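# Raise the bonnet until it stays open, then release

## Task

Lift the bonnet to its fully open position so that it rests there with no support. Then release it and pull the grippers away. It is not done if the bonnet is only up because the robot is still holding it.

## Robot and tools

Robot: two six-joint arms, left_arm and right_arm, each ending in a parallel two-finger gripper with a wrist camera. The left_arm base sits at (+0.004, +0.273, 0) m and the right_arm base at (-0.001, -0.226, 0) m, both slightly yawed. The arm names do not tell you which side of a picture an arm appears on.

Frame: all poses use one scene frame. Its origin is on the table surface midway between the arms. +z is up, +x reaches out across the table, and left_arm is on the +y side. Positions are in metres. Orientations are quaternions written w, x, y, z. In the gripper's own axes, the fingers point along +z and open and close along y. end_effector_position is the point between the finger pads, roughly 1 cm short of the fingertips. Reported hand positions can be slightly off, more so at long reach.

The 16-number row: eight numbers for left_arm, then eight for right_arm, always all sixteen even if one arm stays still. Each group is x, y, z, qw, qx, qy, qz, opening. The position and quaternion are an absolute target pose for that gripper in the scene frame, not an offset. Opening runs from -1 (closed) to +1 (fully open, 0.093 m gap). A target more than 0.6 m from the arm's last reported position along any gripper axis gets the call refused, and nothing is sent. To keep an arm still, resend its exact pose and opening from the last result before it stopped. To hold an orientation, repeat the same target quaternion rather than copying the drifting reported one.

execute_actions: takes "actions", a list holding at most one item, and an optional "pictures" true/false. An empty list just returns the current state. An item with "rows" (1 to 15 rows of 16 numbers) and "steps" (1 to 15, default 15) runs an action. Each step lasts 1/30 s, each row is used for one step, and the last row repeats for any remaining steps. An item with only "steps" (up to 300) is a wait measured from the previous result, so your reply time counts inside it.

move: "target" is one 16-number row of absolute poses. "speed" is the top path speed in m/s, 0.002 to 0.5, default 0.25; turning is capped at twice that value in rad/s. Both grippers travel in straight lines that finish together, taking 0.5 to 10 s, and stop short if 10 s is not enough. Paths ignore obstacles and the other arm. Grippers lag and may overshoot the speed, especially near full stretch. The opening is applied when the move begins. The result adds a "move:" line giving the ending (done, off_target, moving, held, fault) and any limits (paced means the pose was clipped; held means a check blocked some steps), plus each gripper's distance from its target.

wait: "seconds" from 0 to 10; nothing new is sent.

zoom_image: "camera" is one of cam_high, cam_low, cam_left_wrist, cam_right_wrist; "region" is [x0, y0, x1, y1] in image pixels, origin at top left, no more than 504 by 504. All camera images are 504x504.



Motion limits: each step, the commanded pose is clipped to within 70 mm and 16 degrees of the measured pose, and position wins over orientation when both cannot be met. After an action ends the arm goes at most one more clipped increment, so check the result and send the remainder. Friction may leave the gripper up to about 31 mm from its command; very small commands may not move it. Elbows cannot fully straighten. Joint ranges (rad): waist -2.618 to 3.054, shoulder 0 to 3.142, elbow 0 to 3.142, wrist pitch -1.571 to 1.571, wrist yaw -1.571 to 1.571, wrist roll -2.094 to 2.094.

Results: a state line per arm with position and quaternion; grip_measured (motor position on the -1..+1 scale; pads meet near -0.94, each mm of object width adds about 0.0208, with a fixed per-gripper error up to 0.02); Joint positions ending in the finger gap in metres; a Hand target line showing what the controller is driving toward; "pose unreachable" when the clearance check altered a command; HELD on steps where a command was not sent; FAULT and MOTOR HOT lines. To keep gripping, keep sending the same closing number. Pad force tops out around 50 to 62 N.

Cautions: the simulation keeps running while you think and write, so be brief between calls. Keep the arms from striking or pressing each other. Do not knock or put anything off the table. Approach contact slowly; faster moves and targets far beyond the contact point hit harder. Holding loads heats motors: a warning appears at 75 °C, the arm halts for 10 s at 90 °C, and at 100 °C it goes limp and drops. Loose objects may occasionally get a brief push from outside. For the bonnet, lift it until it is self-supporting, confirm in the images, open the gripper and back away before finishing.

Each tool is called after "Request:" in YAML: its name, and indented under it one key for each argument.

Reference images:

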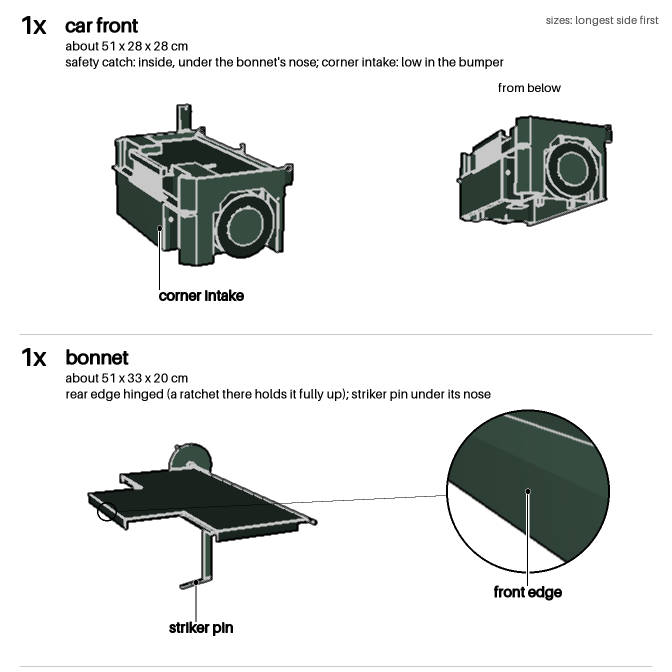

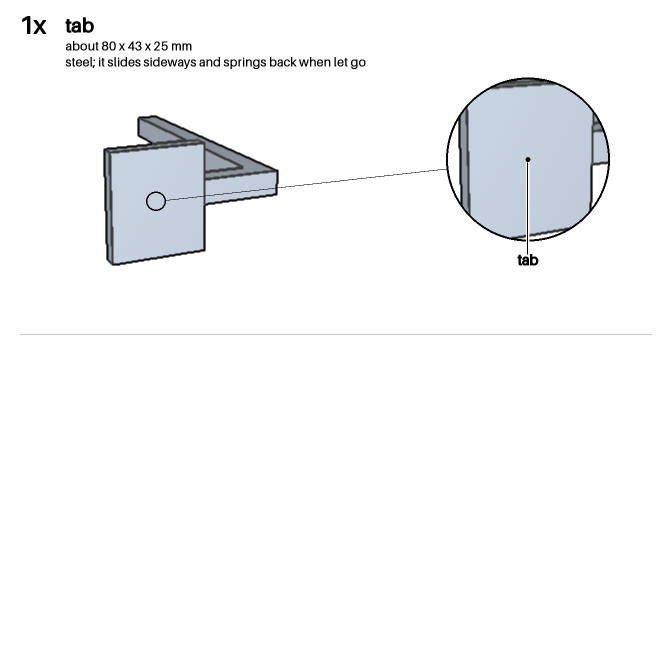

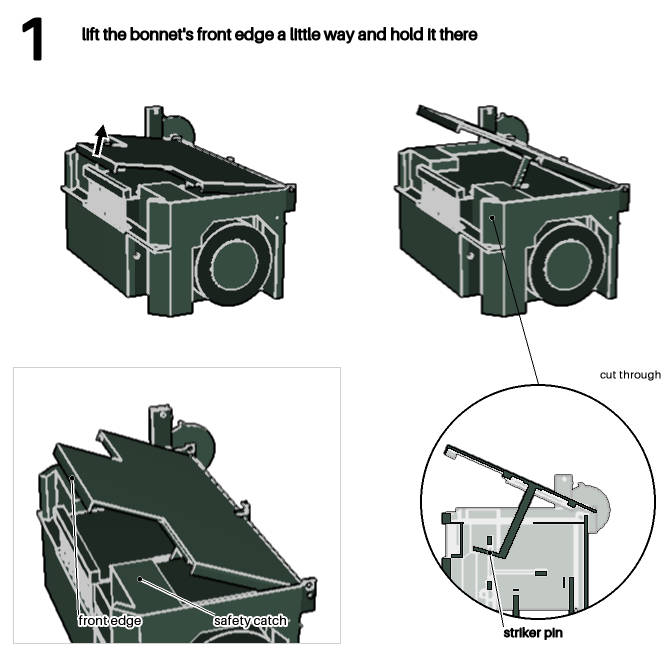

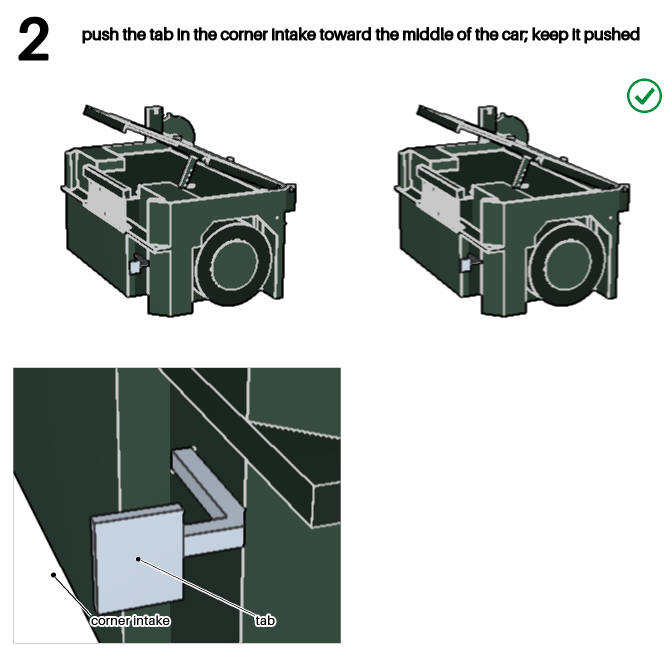

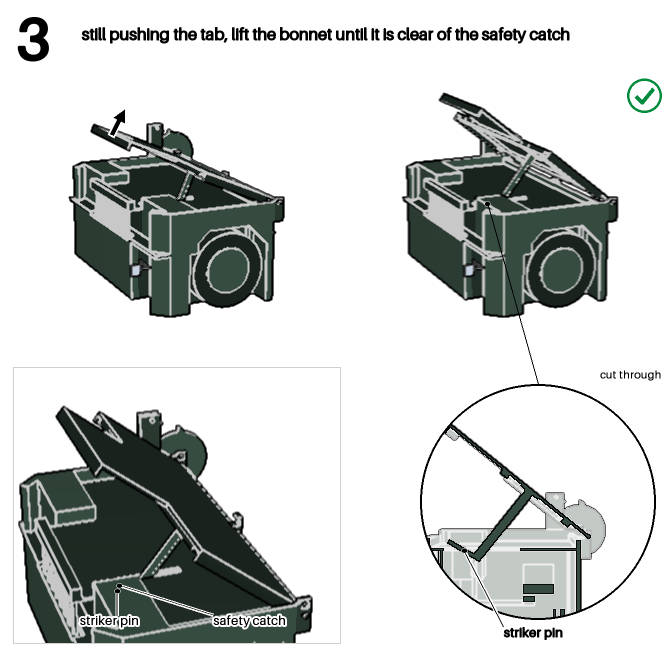

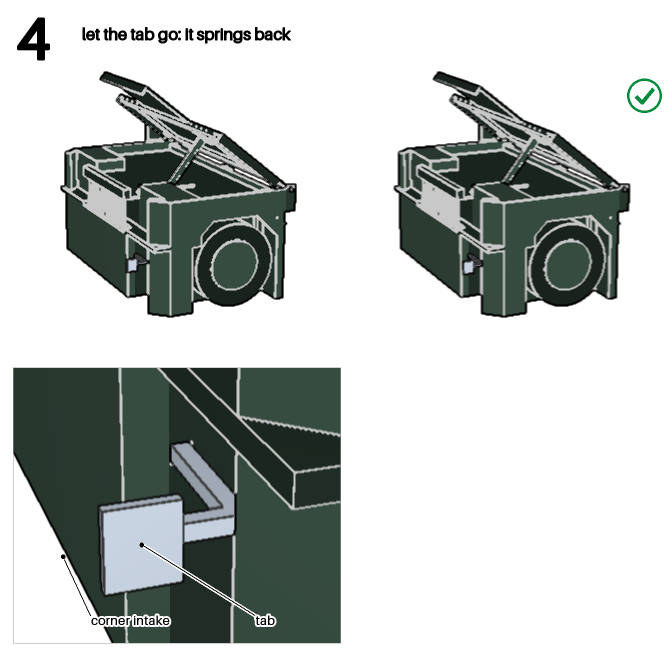

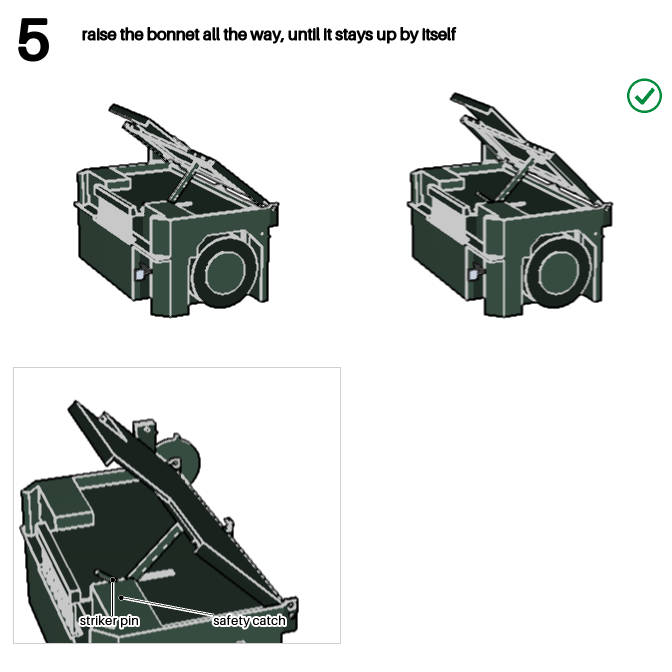

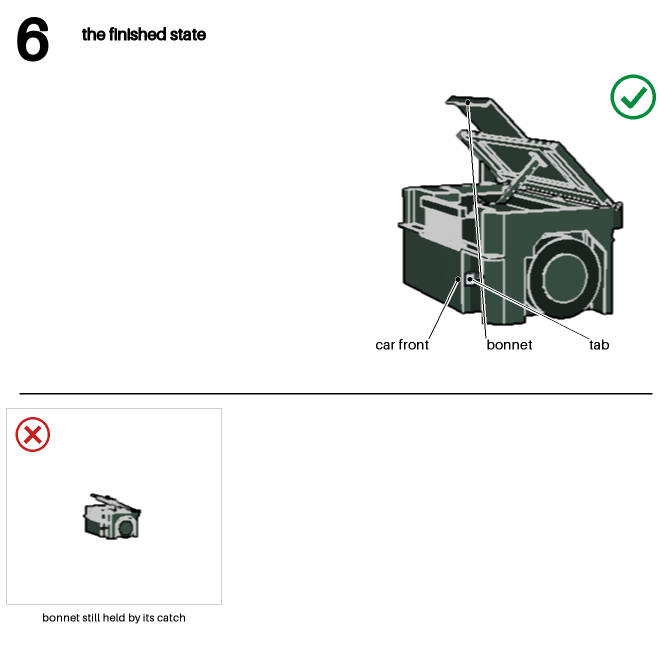

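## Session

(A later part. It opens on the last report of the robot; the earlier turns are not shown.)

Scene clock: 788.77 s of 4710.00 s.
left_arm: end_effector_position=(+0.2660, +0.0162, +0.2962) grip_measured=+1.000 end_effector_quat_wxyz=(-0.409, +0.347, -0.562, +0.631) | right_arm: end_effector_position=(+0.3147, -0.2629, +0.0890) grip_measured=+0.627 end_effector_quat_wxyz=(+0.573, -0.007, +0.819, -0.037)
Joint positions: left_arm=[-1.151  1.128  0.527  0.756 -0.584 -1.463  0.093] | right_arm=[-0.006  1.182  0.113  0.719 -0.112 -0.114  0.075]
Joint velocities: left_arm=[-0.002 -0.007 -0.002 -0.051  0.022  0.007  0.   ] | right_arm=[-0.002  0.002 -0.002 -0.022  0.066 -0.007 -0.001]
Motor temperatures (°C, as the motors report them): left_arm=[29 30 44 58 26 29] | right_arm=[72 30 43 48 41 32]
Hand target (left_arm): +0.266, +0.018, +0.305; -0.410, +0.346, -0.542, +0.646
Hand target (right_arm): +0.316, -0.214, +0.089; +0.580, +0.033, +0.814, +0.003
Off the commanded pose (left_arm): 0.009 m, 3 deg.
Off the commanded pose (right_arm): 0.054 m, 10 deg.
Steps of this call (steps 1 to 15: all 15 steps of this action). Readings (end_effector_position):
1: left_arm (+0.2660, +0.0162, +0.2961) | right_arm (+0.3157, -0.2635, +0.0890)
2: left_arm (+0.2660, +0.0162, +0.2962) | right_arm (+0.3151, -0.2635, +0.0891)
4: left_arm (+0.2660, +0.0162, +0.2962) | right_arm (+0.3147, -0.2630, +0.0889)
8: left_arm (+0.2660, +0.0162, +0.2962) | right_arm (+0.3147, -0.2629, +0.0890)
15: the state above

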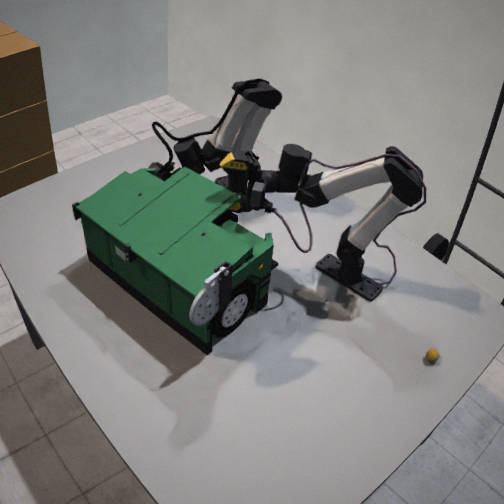

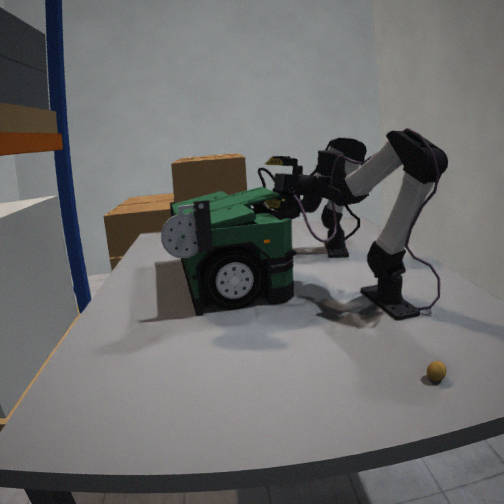

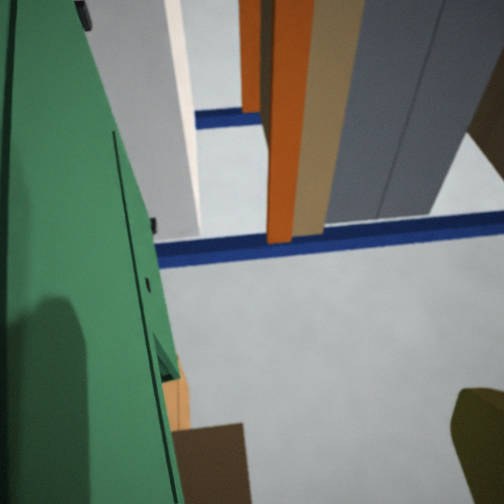

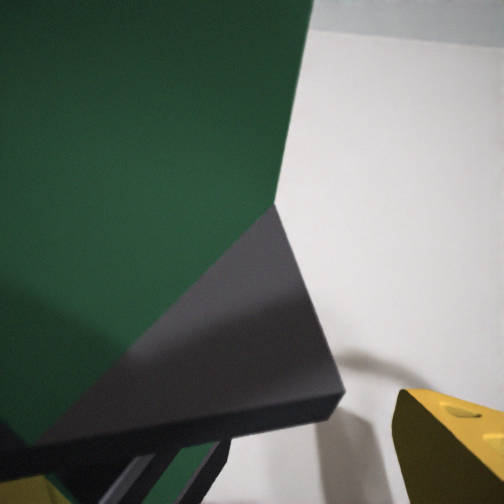

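Request:
execute_actions:
  actions:
    - {"rows":[[0.266,0.018,0.305,0.41,-0.345,0.54,-0.645,1, 0.318,-0.25,0.089,0.573,0.0,0.819,-0.03,0.65]],"steps":10}

Request:
zoom_image:
  camera: "cam_low"
  region: [140,130,380,310]

Request:
zoom_image:
  camera: "cam_high"
  region: [60,80,320,300]

Scene clock: 794.30 s of 4710.00 s.
left_arm: end_effector_position=(+0.2660, +0.0162, +0.2963) grip_measured=+1.000 end_effector_quat_wxyz=(-0.409, +0.347, -0.561, +0.631) | right_arm: end_effector_position=(+0.3153, -0.2669, +0.0890) grip_measured=+0.637 end_effector_quat_wxyz=(+0.570, -0.025, +0.821, -0.030)
Joint positions: left_arm=[-1.151  1.128  0.527  0.756 -0.584 -1.463  0.093] | right_arm=[-0.062  1.188  0.128  0.696 -0.197 -0.157  0.076]
Joint velocities: left_arm=[-0.002 -0.017  0.007 -0.095  0.022  0.007  0.   ] | right_arm=[ 0.002 -0.017 -0.027  0.066 -0.037 -0.066  0.001]
Motor temperatures (°C, as the motors report them): left_arm=[29 30 44 58 26 29] | right_arm=[84 30 43 48 43 34]
Hand target (left_arm): +0.266, +0.018, +0.305; -0.410, +0.346, -0.542, +0.646
Hand target (right_arm): +0.317, -0.251, +0.089; +0.574, -0.005, +0.819, -0.023
Off the commanded pose (left_arm): 0.009 m, 3 deg.
Off the commanded pose (right_arm): 0.017 m, 3 deg.
MOTOR HOT: a motor of the right arm reached 75 °C. Now the hottest motor of the right arm, joint 1 (waist), reports 84 °C. The controller's stop level is 90 °C. To cool a motor, set the load down, stop pushing, or move to a pose that needs little force. That level is off on the right arm for another 257 seconds.
Steps of this call (steps 1 to 90: nothing new was sent; then 2.20 s passed at rest; steps 91 to 100: all 10 steps of this action). Readings (end_effector_position):
91: left_arm (+0.2660, +0.0162, +0.2962) | right_arm (+0.3143, -0.2664, +0.0892)
92: left_arm (+0.2660, +0.0162, +0.2962) | right_arm (+0.3151, -0.2665, +0.0891)
94: left_arm (+0.2660, +0.0162, +0.2963) | right_arm (+0.3153, -0.2667, +0.0890)
98: left_arm (+0.2660, +0.0162, +0.2963) | right_arm (+0.3153, -0.2667, +0.0890)
100: the state above

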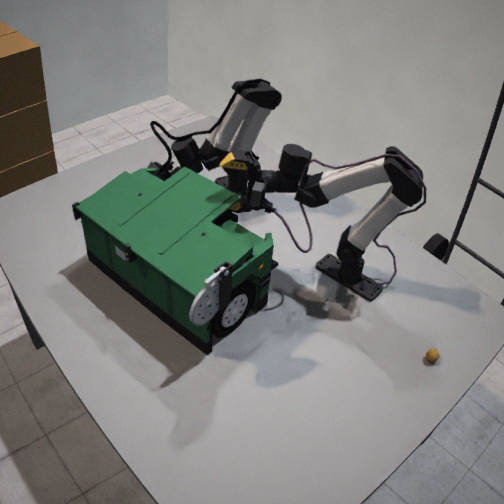

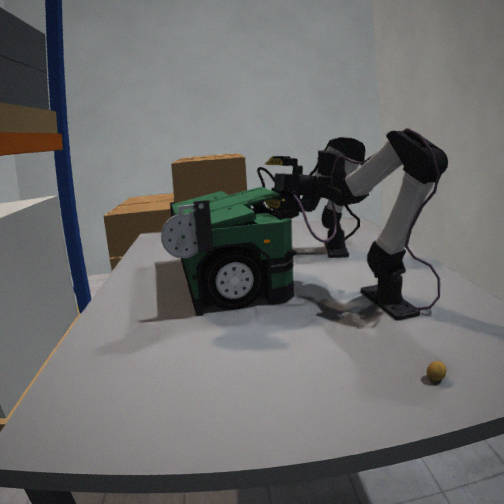

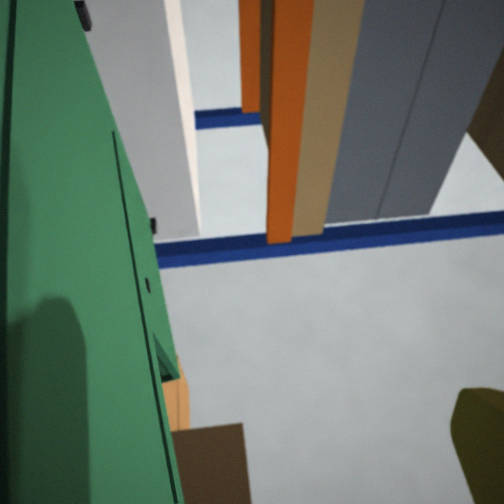

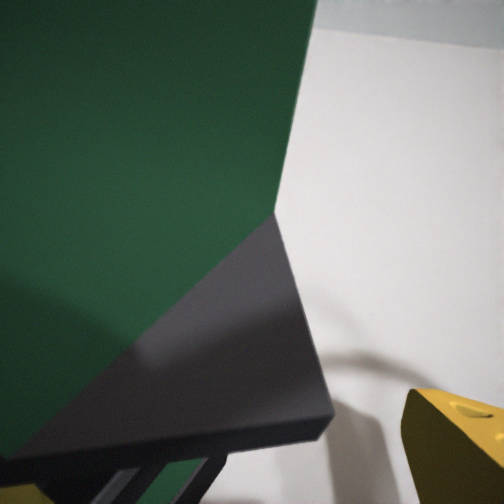

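Region (140, 130, 380, 310) of cam_low's 504x504 image, scaled by 2.100, with more detail than that image has; it fills the top 378 rows of this view, and the rest is white.

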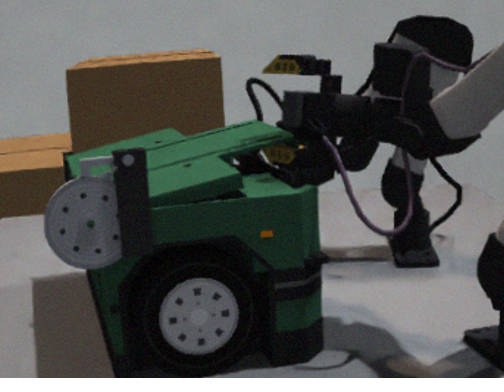

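Region (60, 80, 320, 300) of cam_high's 504x504 image, scaled by 1.938, with more detail than that image has; it fills the top 426 rows of this view, and the rest is white.

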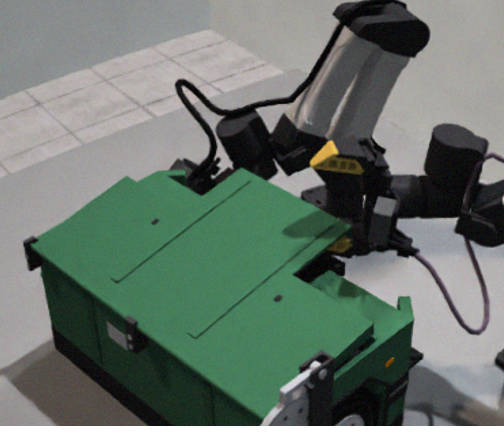

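Request:
move:
  target: [0.27,0.018,0.37,0.453,-0.289,0.453,-0.711,1, 0.318,-0.258,0.089,0.573,0.0,0.819,-0.03,0.65]
  speed: 0.1

Scene clock: 805.93 s of 4710.00 s.
left_arm: end_effector_position=(+0.2706, +0.0085, +0.2974) grip_measured=+1.000 end_effector_quat_wxyz=(-0.436, +0.301, -0.572, +0.626) | right_arm: end_effector_position=(+0.3169, -0.2682, +0.0889) grip_measured=+0.642 end_effector_quat_wxyz=(+0.568, -0.034, +0.822, -0.022)
Joint positions: left_arm=[-1.126  1.179  0.523  0.846 -0.522 -1.352  0.093] | right_arm=[-0.09   1.2    0.142  0.684 -0.245 -0.174  0.076]
Joint velocities: left_arm=[-0.002  0.007 -0.007  0.051 -0.037  0.007  0.   ] | right_arm=[ 0.002  0.012  0.002  0.007  0.007 -0.081  0.001]
Motor temperatures (°C, as the motors report them): left_arm=[29 30 44 60 26 29] | right_arm=[76 30 43 48 41 32]
Hand target (left_arm): +0.264, +0.026, +0.365; +0.450, -0.293, +0.468, -0.702
Hand target (right_arm): +0.317, -0.258, +0.090; +0.574, -0.005, +0.819, -0.023
Off the commanded pose (left_arm): 0.073 m, 17 deg; orientation clipped at the last step of the last action.
Off the commanded pose (right_arm): 0.010 m, 4 deg.
MOTOR HOT: still on. Now the hottest motor of the right arm, joint 1 (waist), reports 76 °C; the controller's stop level is 90 °C. That level is off on the right arm for another 245 seconds.
After step 90, 6.83 s passed at rest.
move: off_target (left_arm, right_arm); limits=paced

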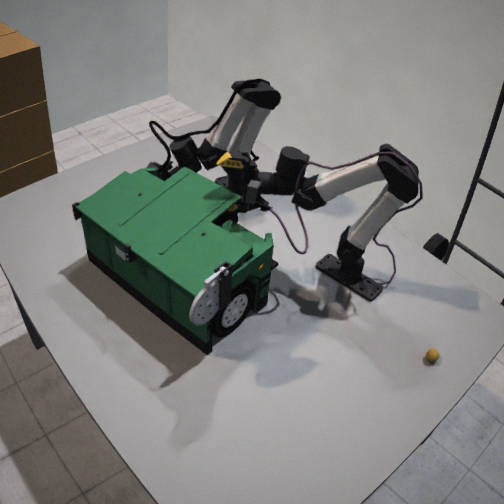

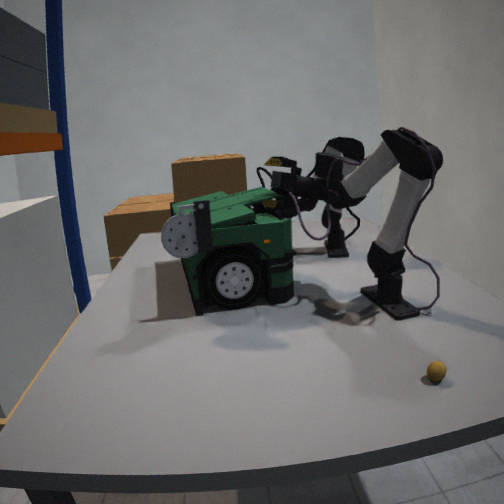

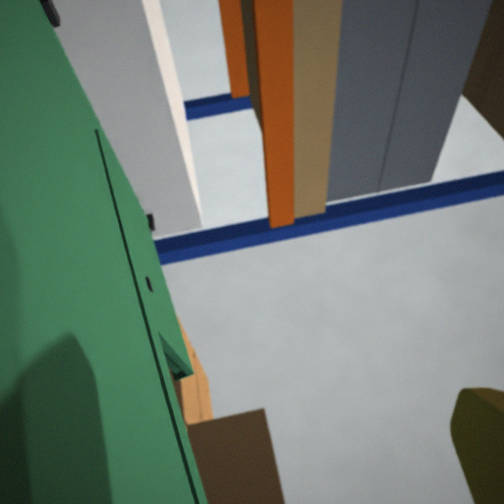

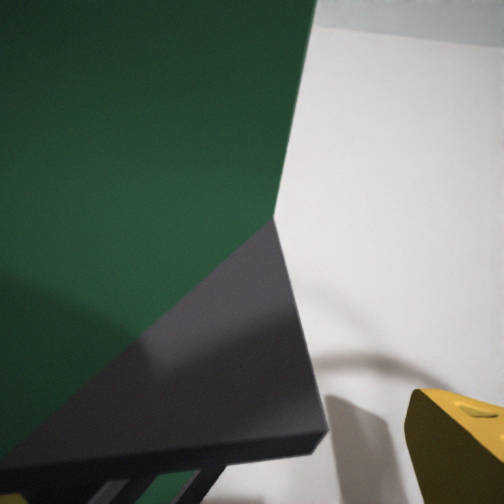

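Request:
move:
  target: [0.265,0.018,0.296,0.41,-0.345,0.54,-0.645,1, 0.262,-0.262,0.09,0.49,-0.075,0.867,0.043,0.65]
  speed: 0.08

Request:
move:
  target: [0.265,0.018,0.296,0.41,-0.345,0.54,-0.645,1, 0.265,-0.238,0.075,0.5,-0.22,0.825,0.145,-1]
  speed: 0.08

Scene clock: 828.13 s of 4710.00 s.
left_arm: end_effector_position=(+0.2705, +0.0141, +0.2914) grip_measured=+1.000 end_effector_quat_wxyz=(-0.414, +0.344, -0.552, +0.636) | right_arm: end_effector_position=(+0.3153, -0.2719, +0.0885) grip_measured=+0.652 end_effector_quat_wxyz=(+0.549, -0.049, +0.834, -0.013)
Joint positions: left_arm=[-1.14   1.179  0.508  0.855 -0.577 -1.45   0.093] | right_arm=[-0.138  1.165  0.187  0.548 -0.314 -0.223  0.076]
Joint velocities: left_arm=[-0.007 -0.002 -0.002 -0.066 -0.051 -0.022  0.   ] | right_arm=[-0.012  0.012  0.012 -0.095 -0.066 -0.051 -0.   ]
Motor temperatures (°C, as the motors report them): left_arm=[29 31 46 72 26 29] | right_arm=[65 32 42 48 39 31]
Hand target (left_arm): +0.265, +0.018, +0.296; -0.411, +0.346, -0.542, +0.647
Hand target (right_arm): +0.282, -0.262, +0.079; +0.534, -0.058, +0.843, +0.024
Off the commanded pose (left_arm): 0.008 m, 2 deg.
Off the commanded pose (right_arm): 0.054 m, 10 deg.
MOTOR HOT: cleared. Now the hottest motor of the right arm, joint 1 (waist), reports 65 °C.
After step 90, 17.43 s passed at rest.
move: off_target (right_arm)

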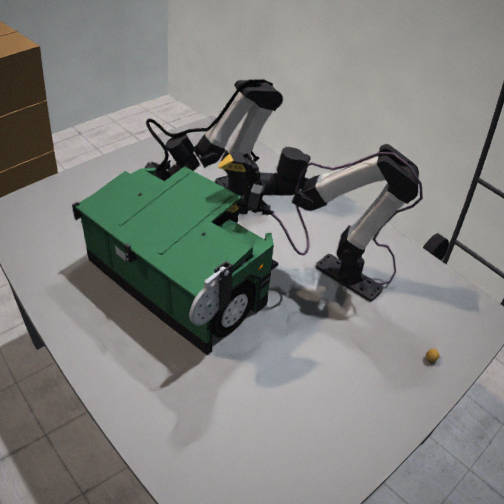

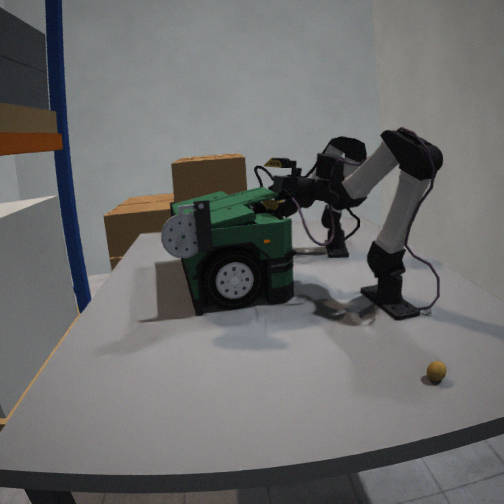

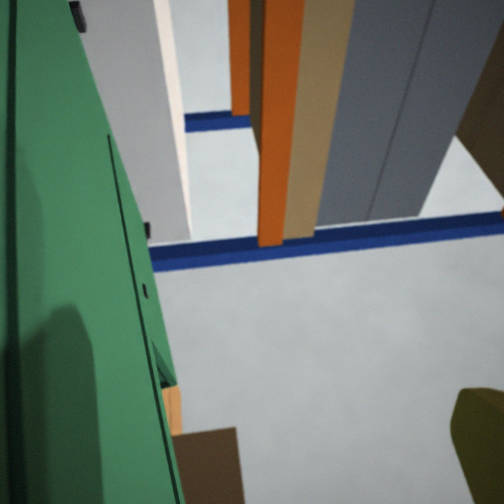

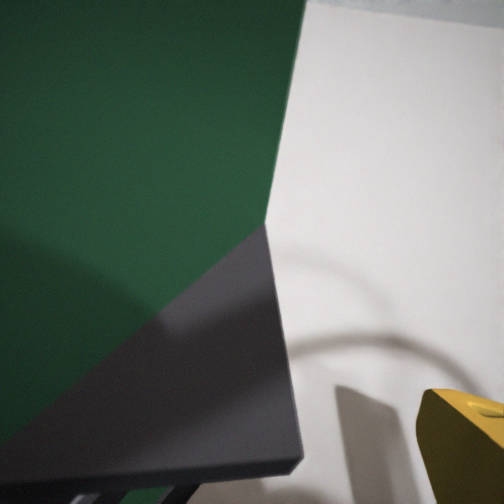

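Scene clock: 831.57 s of 4710.00 s.
left_arm: end_effector_position=(+0.2706, +0.0143, +0.2915) grip_measured=+1.000 end_effector_quat_wxyz=(-0.414, +0.345, -0.552, +0.637) | right_arm: end_effector_position=(+0.2619, -0.2362, +0.0707) grip_measured=-0.985 end_effector_quat_wxyz=(+0.496, -0.218, +0.828, +0.140)
Joint positions: left_arm=[-1.14   1.179  0.508  0.856 -0.578 -1.451  0.093] | right_arm=[-0.397  1.121  0.266 -0.006 -0.906 -0.725  0.   ]
Joint velocities: left_arm=[ 0.002 -0.007 -0.007  0.007 -0.037 -0.037  0.   ] | right_arm=[ 0.002 -0.002 -0.002 -0.081 -0.007 -0.037  0.   ]
Motor temperatures (°C, as the motors report them): left_arm=[29 31 46 70 26 29] | right_arm=[63 32 43 47 39 31]
Hand target (left_arm): +0.265, +0.018, +0.296; -0.411, +0.346, -0.542, +0.647
Hand target (right_arm): +0.265, -0.240, +0.074; +0.498, -0.219, +0.827, +0.142
Off the commanded pose (left_arm): 0.008 m, 2 deg.
Off the commanded pose (right_arm): 0.006 m, 1 deg.
move: done

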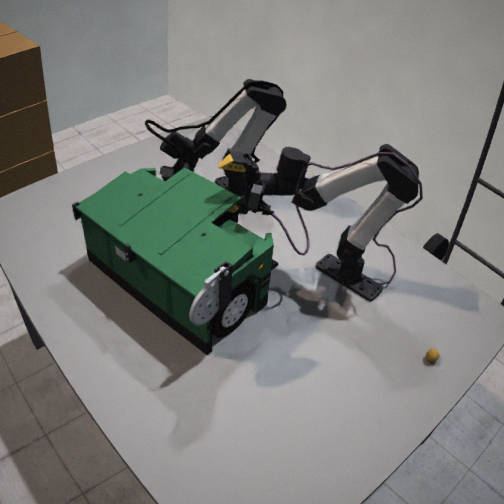

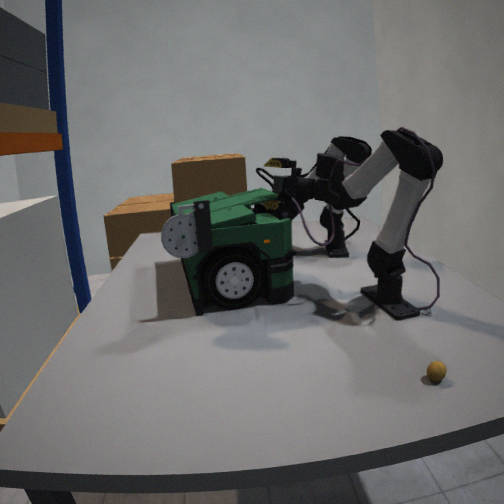

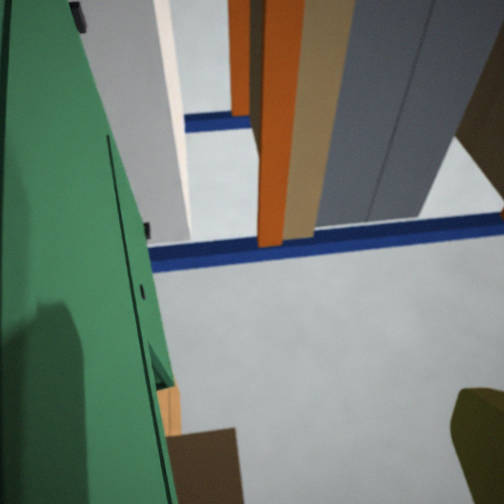

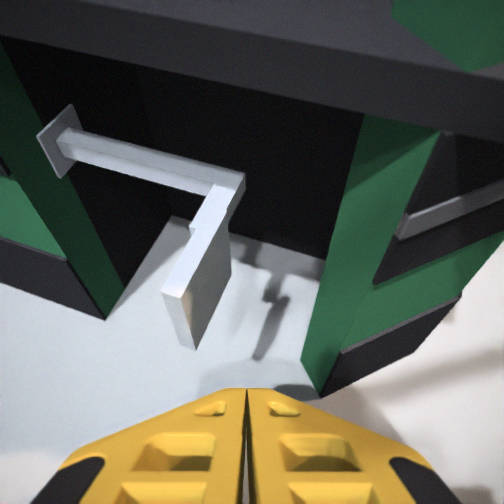

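Request:
move:
  target: [0.265,0.018,0.296,0.41,-0.345,0.54,-0.645,1, 0.31,-0.218,0.068,0.53,-0.21,0.81,0.14,-1]
  speed: 0.05

Scene clock: 837.93 s of 4710.00 s.
left_arm: end_effector_position=(+0.2706, +0.0143, +0.2915) grip_measured=+1.000 end_effector_quat_wxyz=(-0.414, +0.345, -0.552, +0.637) | right_arm: end_effector_position=(+0.2920, -0.2336, +0.0666) grip_measured=-0.985 end_effector_quat_wxyz=(+0.518, -0.181, +0.825, +0.137)
Joint positions: left_arm=[-1.14   1.179  0.508  0.856 -0.578 -1.451  0.093] | right_arm=[-0.286  1.27   0.227  0.374 -0.811 -0.478  0.   ]
Joint velocities: left_arm=[-0.002  0.002 -0.012 -0.081  0.022 -0.037  0.   ] | right_arm=[ 0.007  0.002 -0.027 -0.051  0.037  0.007  0.   ]
Motor temperatures (°C, as the motors report them): left_arm=[29 31 45 67 26 29] | right_arm=[60 31 43 46 38 31]
Hand target (left_arm): +0.265, +0.018, +0.296; -0.411, +0.346, -0.542, +0.647
Hand target (right_arm): +0.305, -0.217, +0.070; +0.527, -0.211, +0.811, +0.144
Off the commanded pose (left_arm): 0.008 m, 2 deg.
Off the commanded pose (right_arm): 0.024 m, 4 deg.
After step 90, 1.97 s passed at rest.
move: off_target (right_arm)

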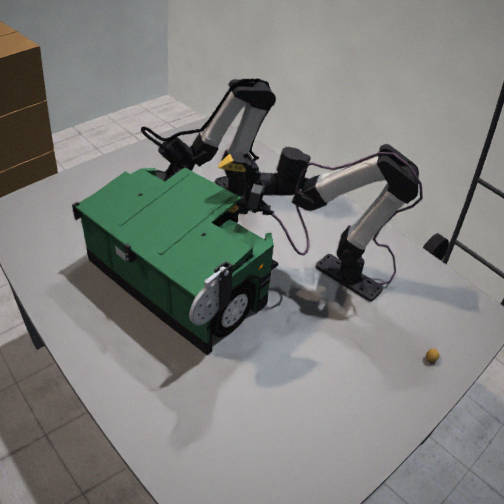

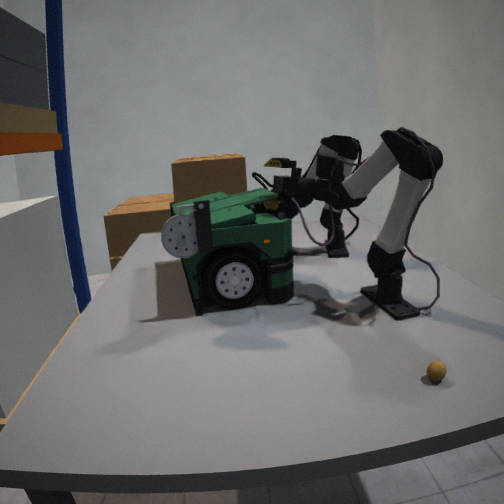

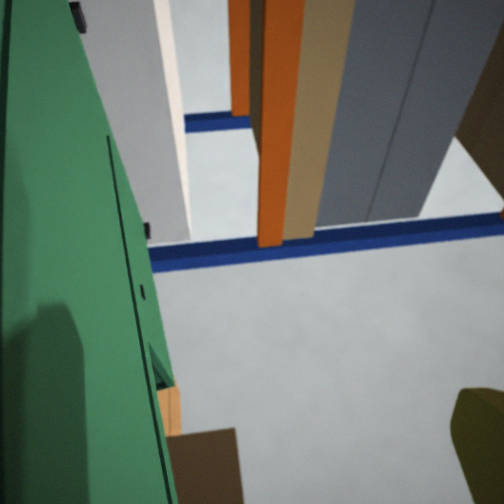

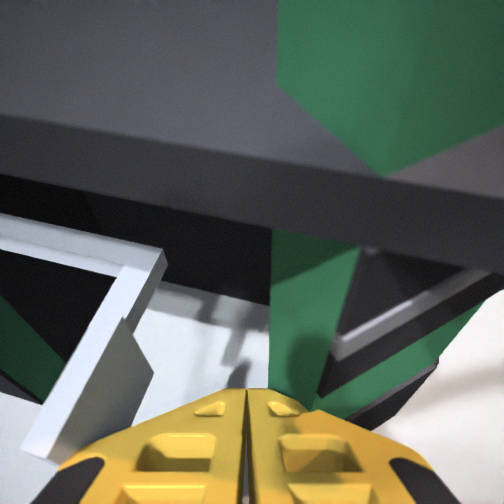

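Request:
move:
  target: [0.265,0.018,0.296,0.41,-0.345,0.54,-0.645,1, 0.283,-0.228,0.072,0.515,-0.285,0.785,0.19,-1]
  speed: 0.05

Request:
move:
  target: [0.265,0.018,0.296,0.41,-0.345,0.54,-0.645,1, 0.32,-0.205,0.072,0.525,-0.27,0.79,0.18,-1]
  speed: 0.05

Scene clock: 844.97 s of 4710.00 s.
left_arm: end_effector_position=(+0.2706, +0.0143, +0.2915) grip_measured=+1.000 end_effector_quat_wxyz=(-0.414, +0.345, -0.552, +0.637) | right_arm: end_effector_position=(+0.2827, -0.2296, +0.0696) grip_measured=-0.985 end_effector_quat_wxyz=(+0.514, -0.283, +0.791, +0.174)
Joint positions: left_arm=[-1.14   1.179  0.508  0.856 -0.578 -1.451  0.093] | right_arm=[-0.374  1.352  0.351  0.09  -1.024 -0.852  0.   ]
Joint velocities: left_arm=[-0.012 -0.007 -0.017 -0.051  0.037  0.037  0.   ] | right_arm=[-0.007  0.002  0.002 -0.007  0.022 -0.022  0.   ]
Motor temperatures (°C, as the motors report them): left_arm=[29 31 45 64 26 29] | right_arm=[57 31 44 46 38 30]
Hand target (left_arm): +0.265, +0.018, +0.296; -0.411, +0.346, -0.542, +0.647
Hand target (right_arm): +0.283, -0.229, +0.072; +0.515, -0.284, +0.787, +0.188
Off the commanded pose (left_arm): 0.008 m, 2 deg.
Off the commanded pose (right_arm): 0.003 m, 2 deg.
After step 90, 1.27 s passed at rest.
move: done

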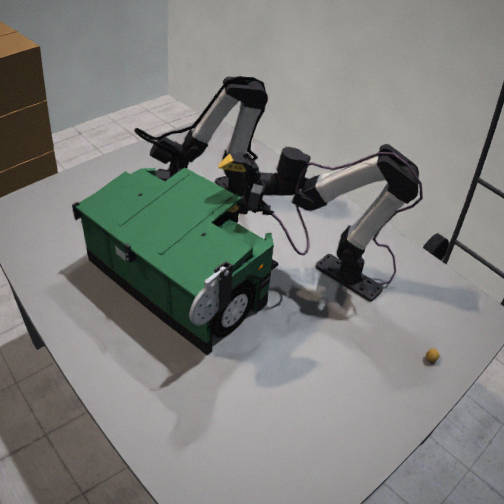

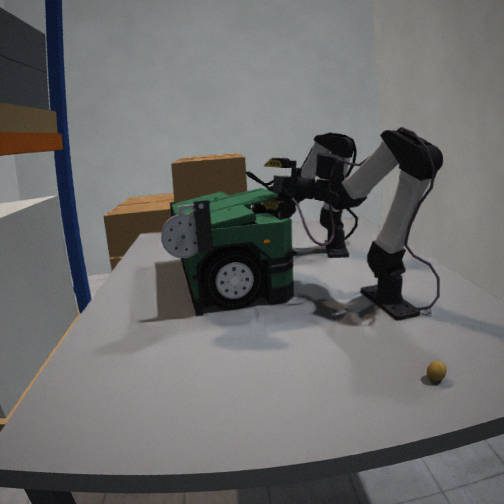

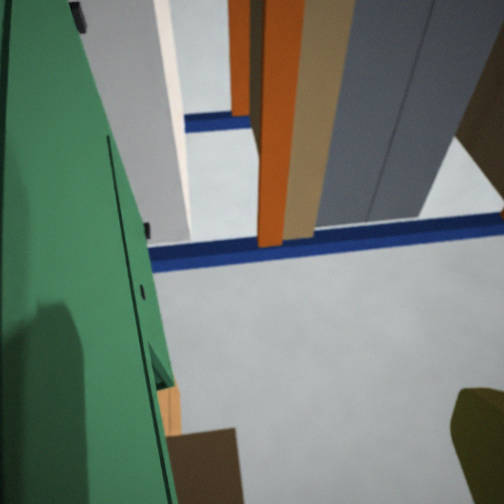

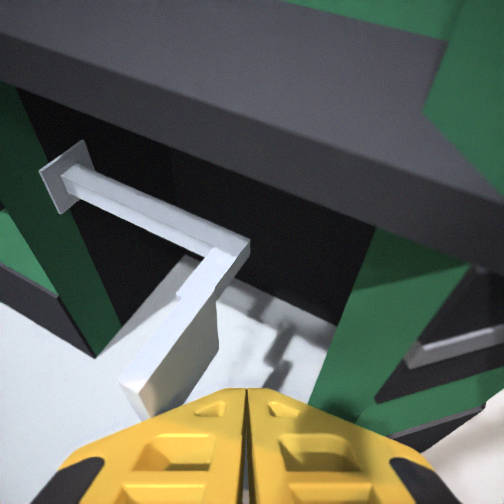

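Scene clock: 846.23 s of 4710.00 s.
left_arm: end_effector_position=(+0.2706, +0.0143, +0.2915) grip_measured=+1.000 end_effector_quat_wxyz=(-0.414, +0.345, -0.552, +0.637) | right_arm: end_effector_position=(+0.2909, -0.2272, +0.0656) grip_measured=-0.985 end_effector_quat_wxyz=(+0.495, -0.218, +0.819, +0.192)
Joint positions: left_arm=[-1.14   1.179  0.508  0.856 -0.578 -1.451  0.093] | right_arm=[-0.32   1.352  0.334  0.178 -0.943 -0.624  0.   ]
Joint velocities: left_arm=[ 0.007 -0.007  0.002 -0.051  0.037 -0.007  0.   ] | right_arm=[ 0.007 -0.022 -0.012 -0.007 -0.037  0.037  0.   ]
Motor temperatures (°C, as the motors report them): left_arm=[29 31 45 64 26 29] | right_arm=[57 31 44 47 37 30]
Hand target (left_arm): +0.265, +0.018, +0.296; -0.411, +0.346, -0.542, +0.647
Hand target (right_arm): +0.311, -0.204, +0.077; +0.518, -0.273, +0.789, +0.187
Off the commanded pose (left_arm): 0.008 m, 2 deg.
Off the commanded pose (right_arm): 0.037 m, 8 deg.
move: off_target (right_arm)

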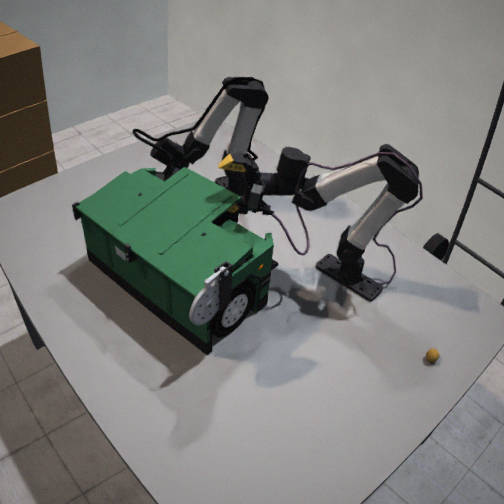

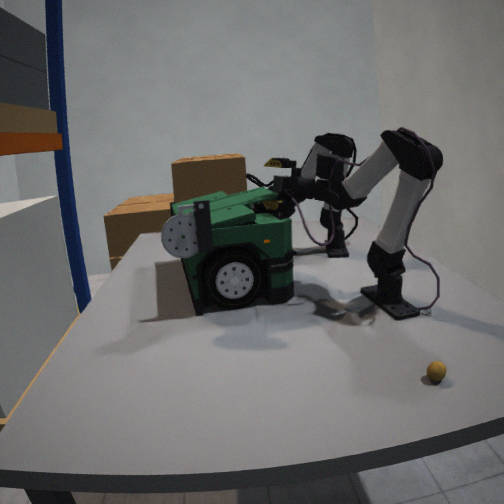

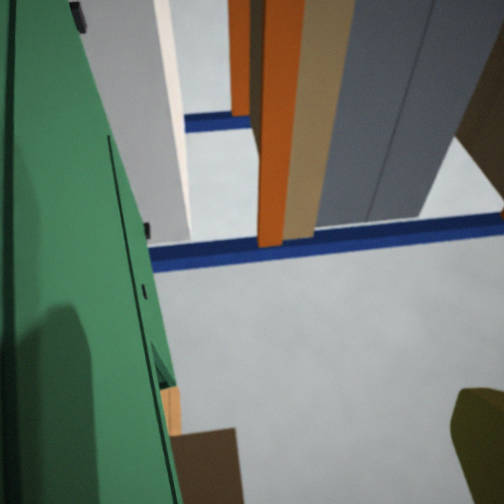

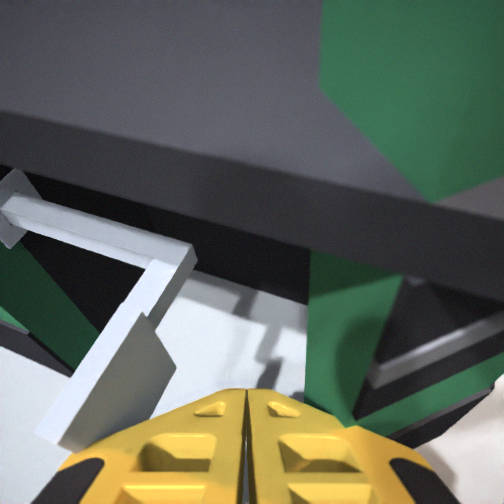

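Request:
move:
  target: [0.265,0.018,0.296,0.41,-0.345,0.54,-0.645,1, 0.34,-0.215,0.075,0.53,-0.2,0.81,0.15,-1]
  speed: 0.05

Request:
move:
  target: [0.265,0.018,0.30,0.41,-0.345,0.54,-0.645,1, 0.34,-0.215,0.075,0.53,-0.2,0.81,0.15,-0.6]
  speed: 0.05

Scene clock: 855.50 s of 4710.00 s.
left_arm: end_effector_position=(+0.2706, +0.0143, +0.2915) grip_measured=+1.000 end_effector_quat_wxyz=(-0.414, +0.345, -0.552, +0.637) | right_arm: end_effector_position=(+0.2924, -0.2266, +0.0632) grip_measured=-0.985 end_effector_quat_wxyz=(+0.483, -0.154, +0.837, +0.207)
Joint positions: left_arm=[-1.14   1.179  0.508  0.856 -0.578 -1.451  0.093] | right_arm=[-0.293  1.333  0.304  0.24  -0.887 -0.439  0.   ]
Joint velocities: left_arm=[-0.012 -0.002 -0.017 -0.007 -0.007  0.066  0.   ] | right_arm=[-0.017 -0.017 -0.017  0.037  0.007 -0.007  0.   ]
Motor temperatures (°C, as the motors report them): left_arm=[29 31 44 62 26 29] | right_arm=[57 31 45 50 37 30]
Hand target (left_arm): +0.265, +0.018, +0.296; -0.411, +0.346, -0.542, +0.647
Hand target (right_arm): +0.327, -0.213, +0.085; +0.523, -0.206, +0.810, +0.165
Off the commanded pose (left_arm): 0.008 m, 2 deg.
Off the commanded pose (right_arm): 0.050 m, 10 deg.
After step 90, 4.87 s passed at rest.
move: off_target (right_arm)

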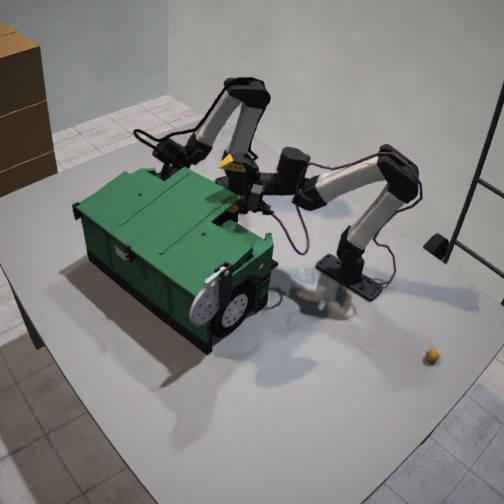

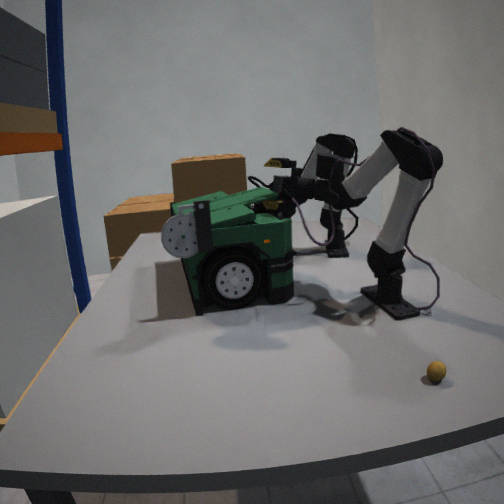

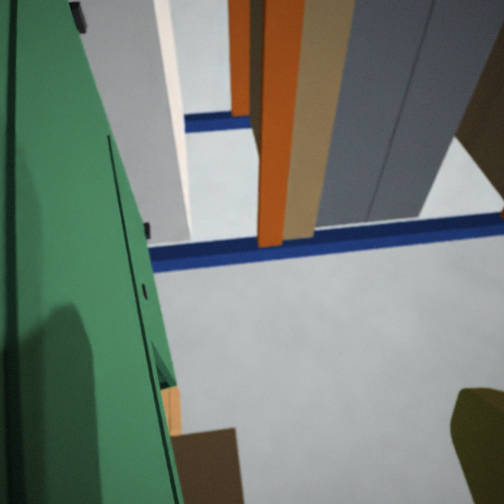

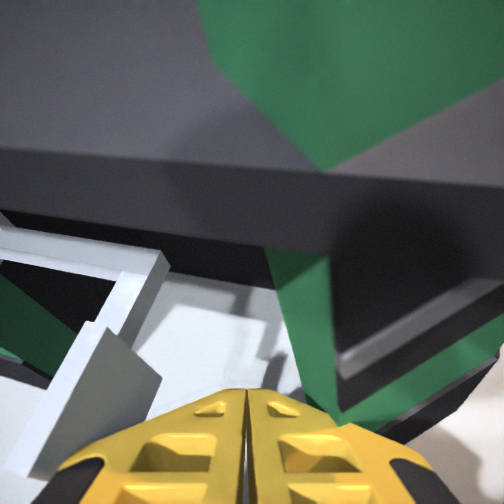

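Scene clock: 857.57 s of 4710.00 s.
left_arm: end_effector_position=(+0.2696, +0.0160, +0.2944) grip_measured=+1.000 end_effector_quat_wxyz=(-0.414, +0.345, -0.549, +0.639) | right_arm: end_effector_position=(+0.2898, -0.2309, +0.0600) grip_measured=-0.611 end_effector_quat_wxyz=(+0.470, -0.118, +0.848, +0.214)
Joint positions: left_arm=[-1.14   1.167  0.508  0.85  -0.578 -1.451  0.093] | right_arm=[-0.304  1.321  0.301  0.214 -0.867 -0.381  0.016]
Joint velocities: left_arm=[-0.002 -0.007  0.007 -0.022 -0.11  -0.051  0.   ] | right_arm=[-0.007 -0.002 -0.002  0.007 -0.007  0.051  0.   ]
Motor temperatures (°C, as the motors report them): left_arm=[29 31 44 62 26 29] | right_arm=[57 31 45 50 37 30]
Hand target (left_arm): +0.265, +0.018, +0.300; -0.411, +0.346, -0.542, +0.647
Hand target (right_arm): +0.325, -0.213, +0.085; +0.520, -0.205, +0.813, +0.165
Off the commanded pose (left_arm): 0.008 m, 1 deg.
Off the commanded pose (right_arm): 0.055 m, 14 deg.
move: off_target (right_arm)

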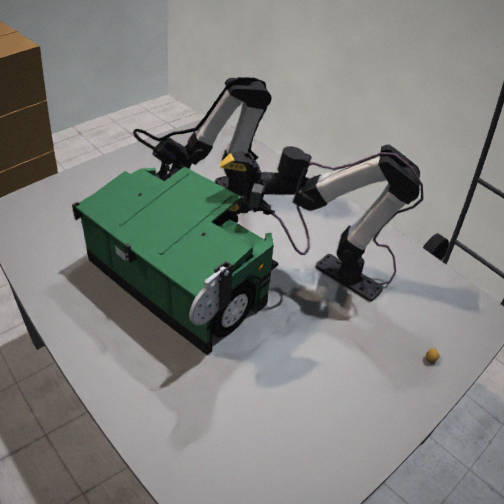

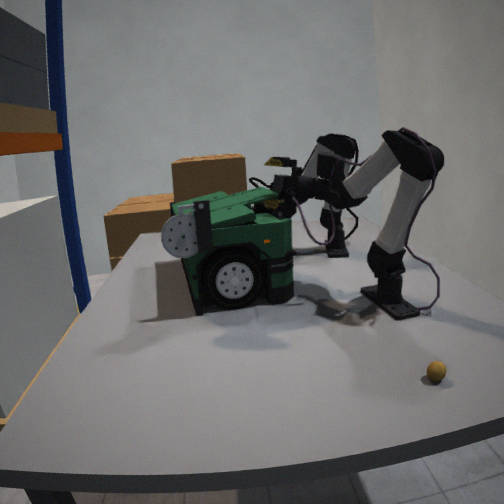

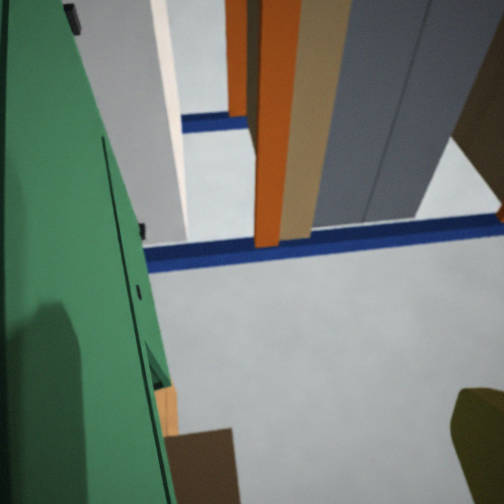

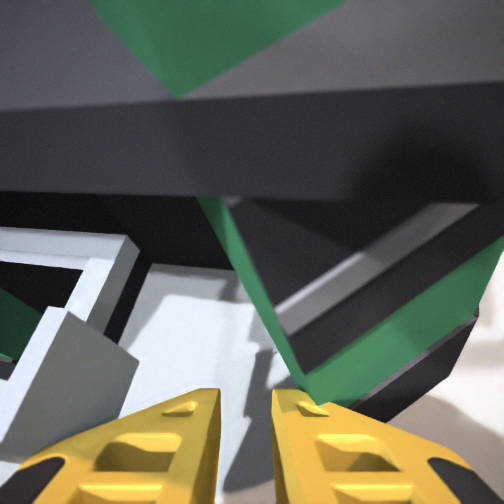

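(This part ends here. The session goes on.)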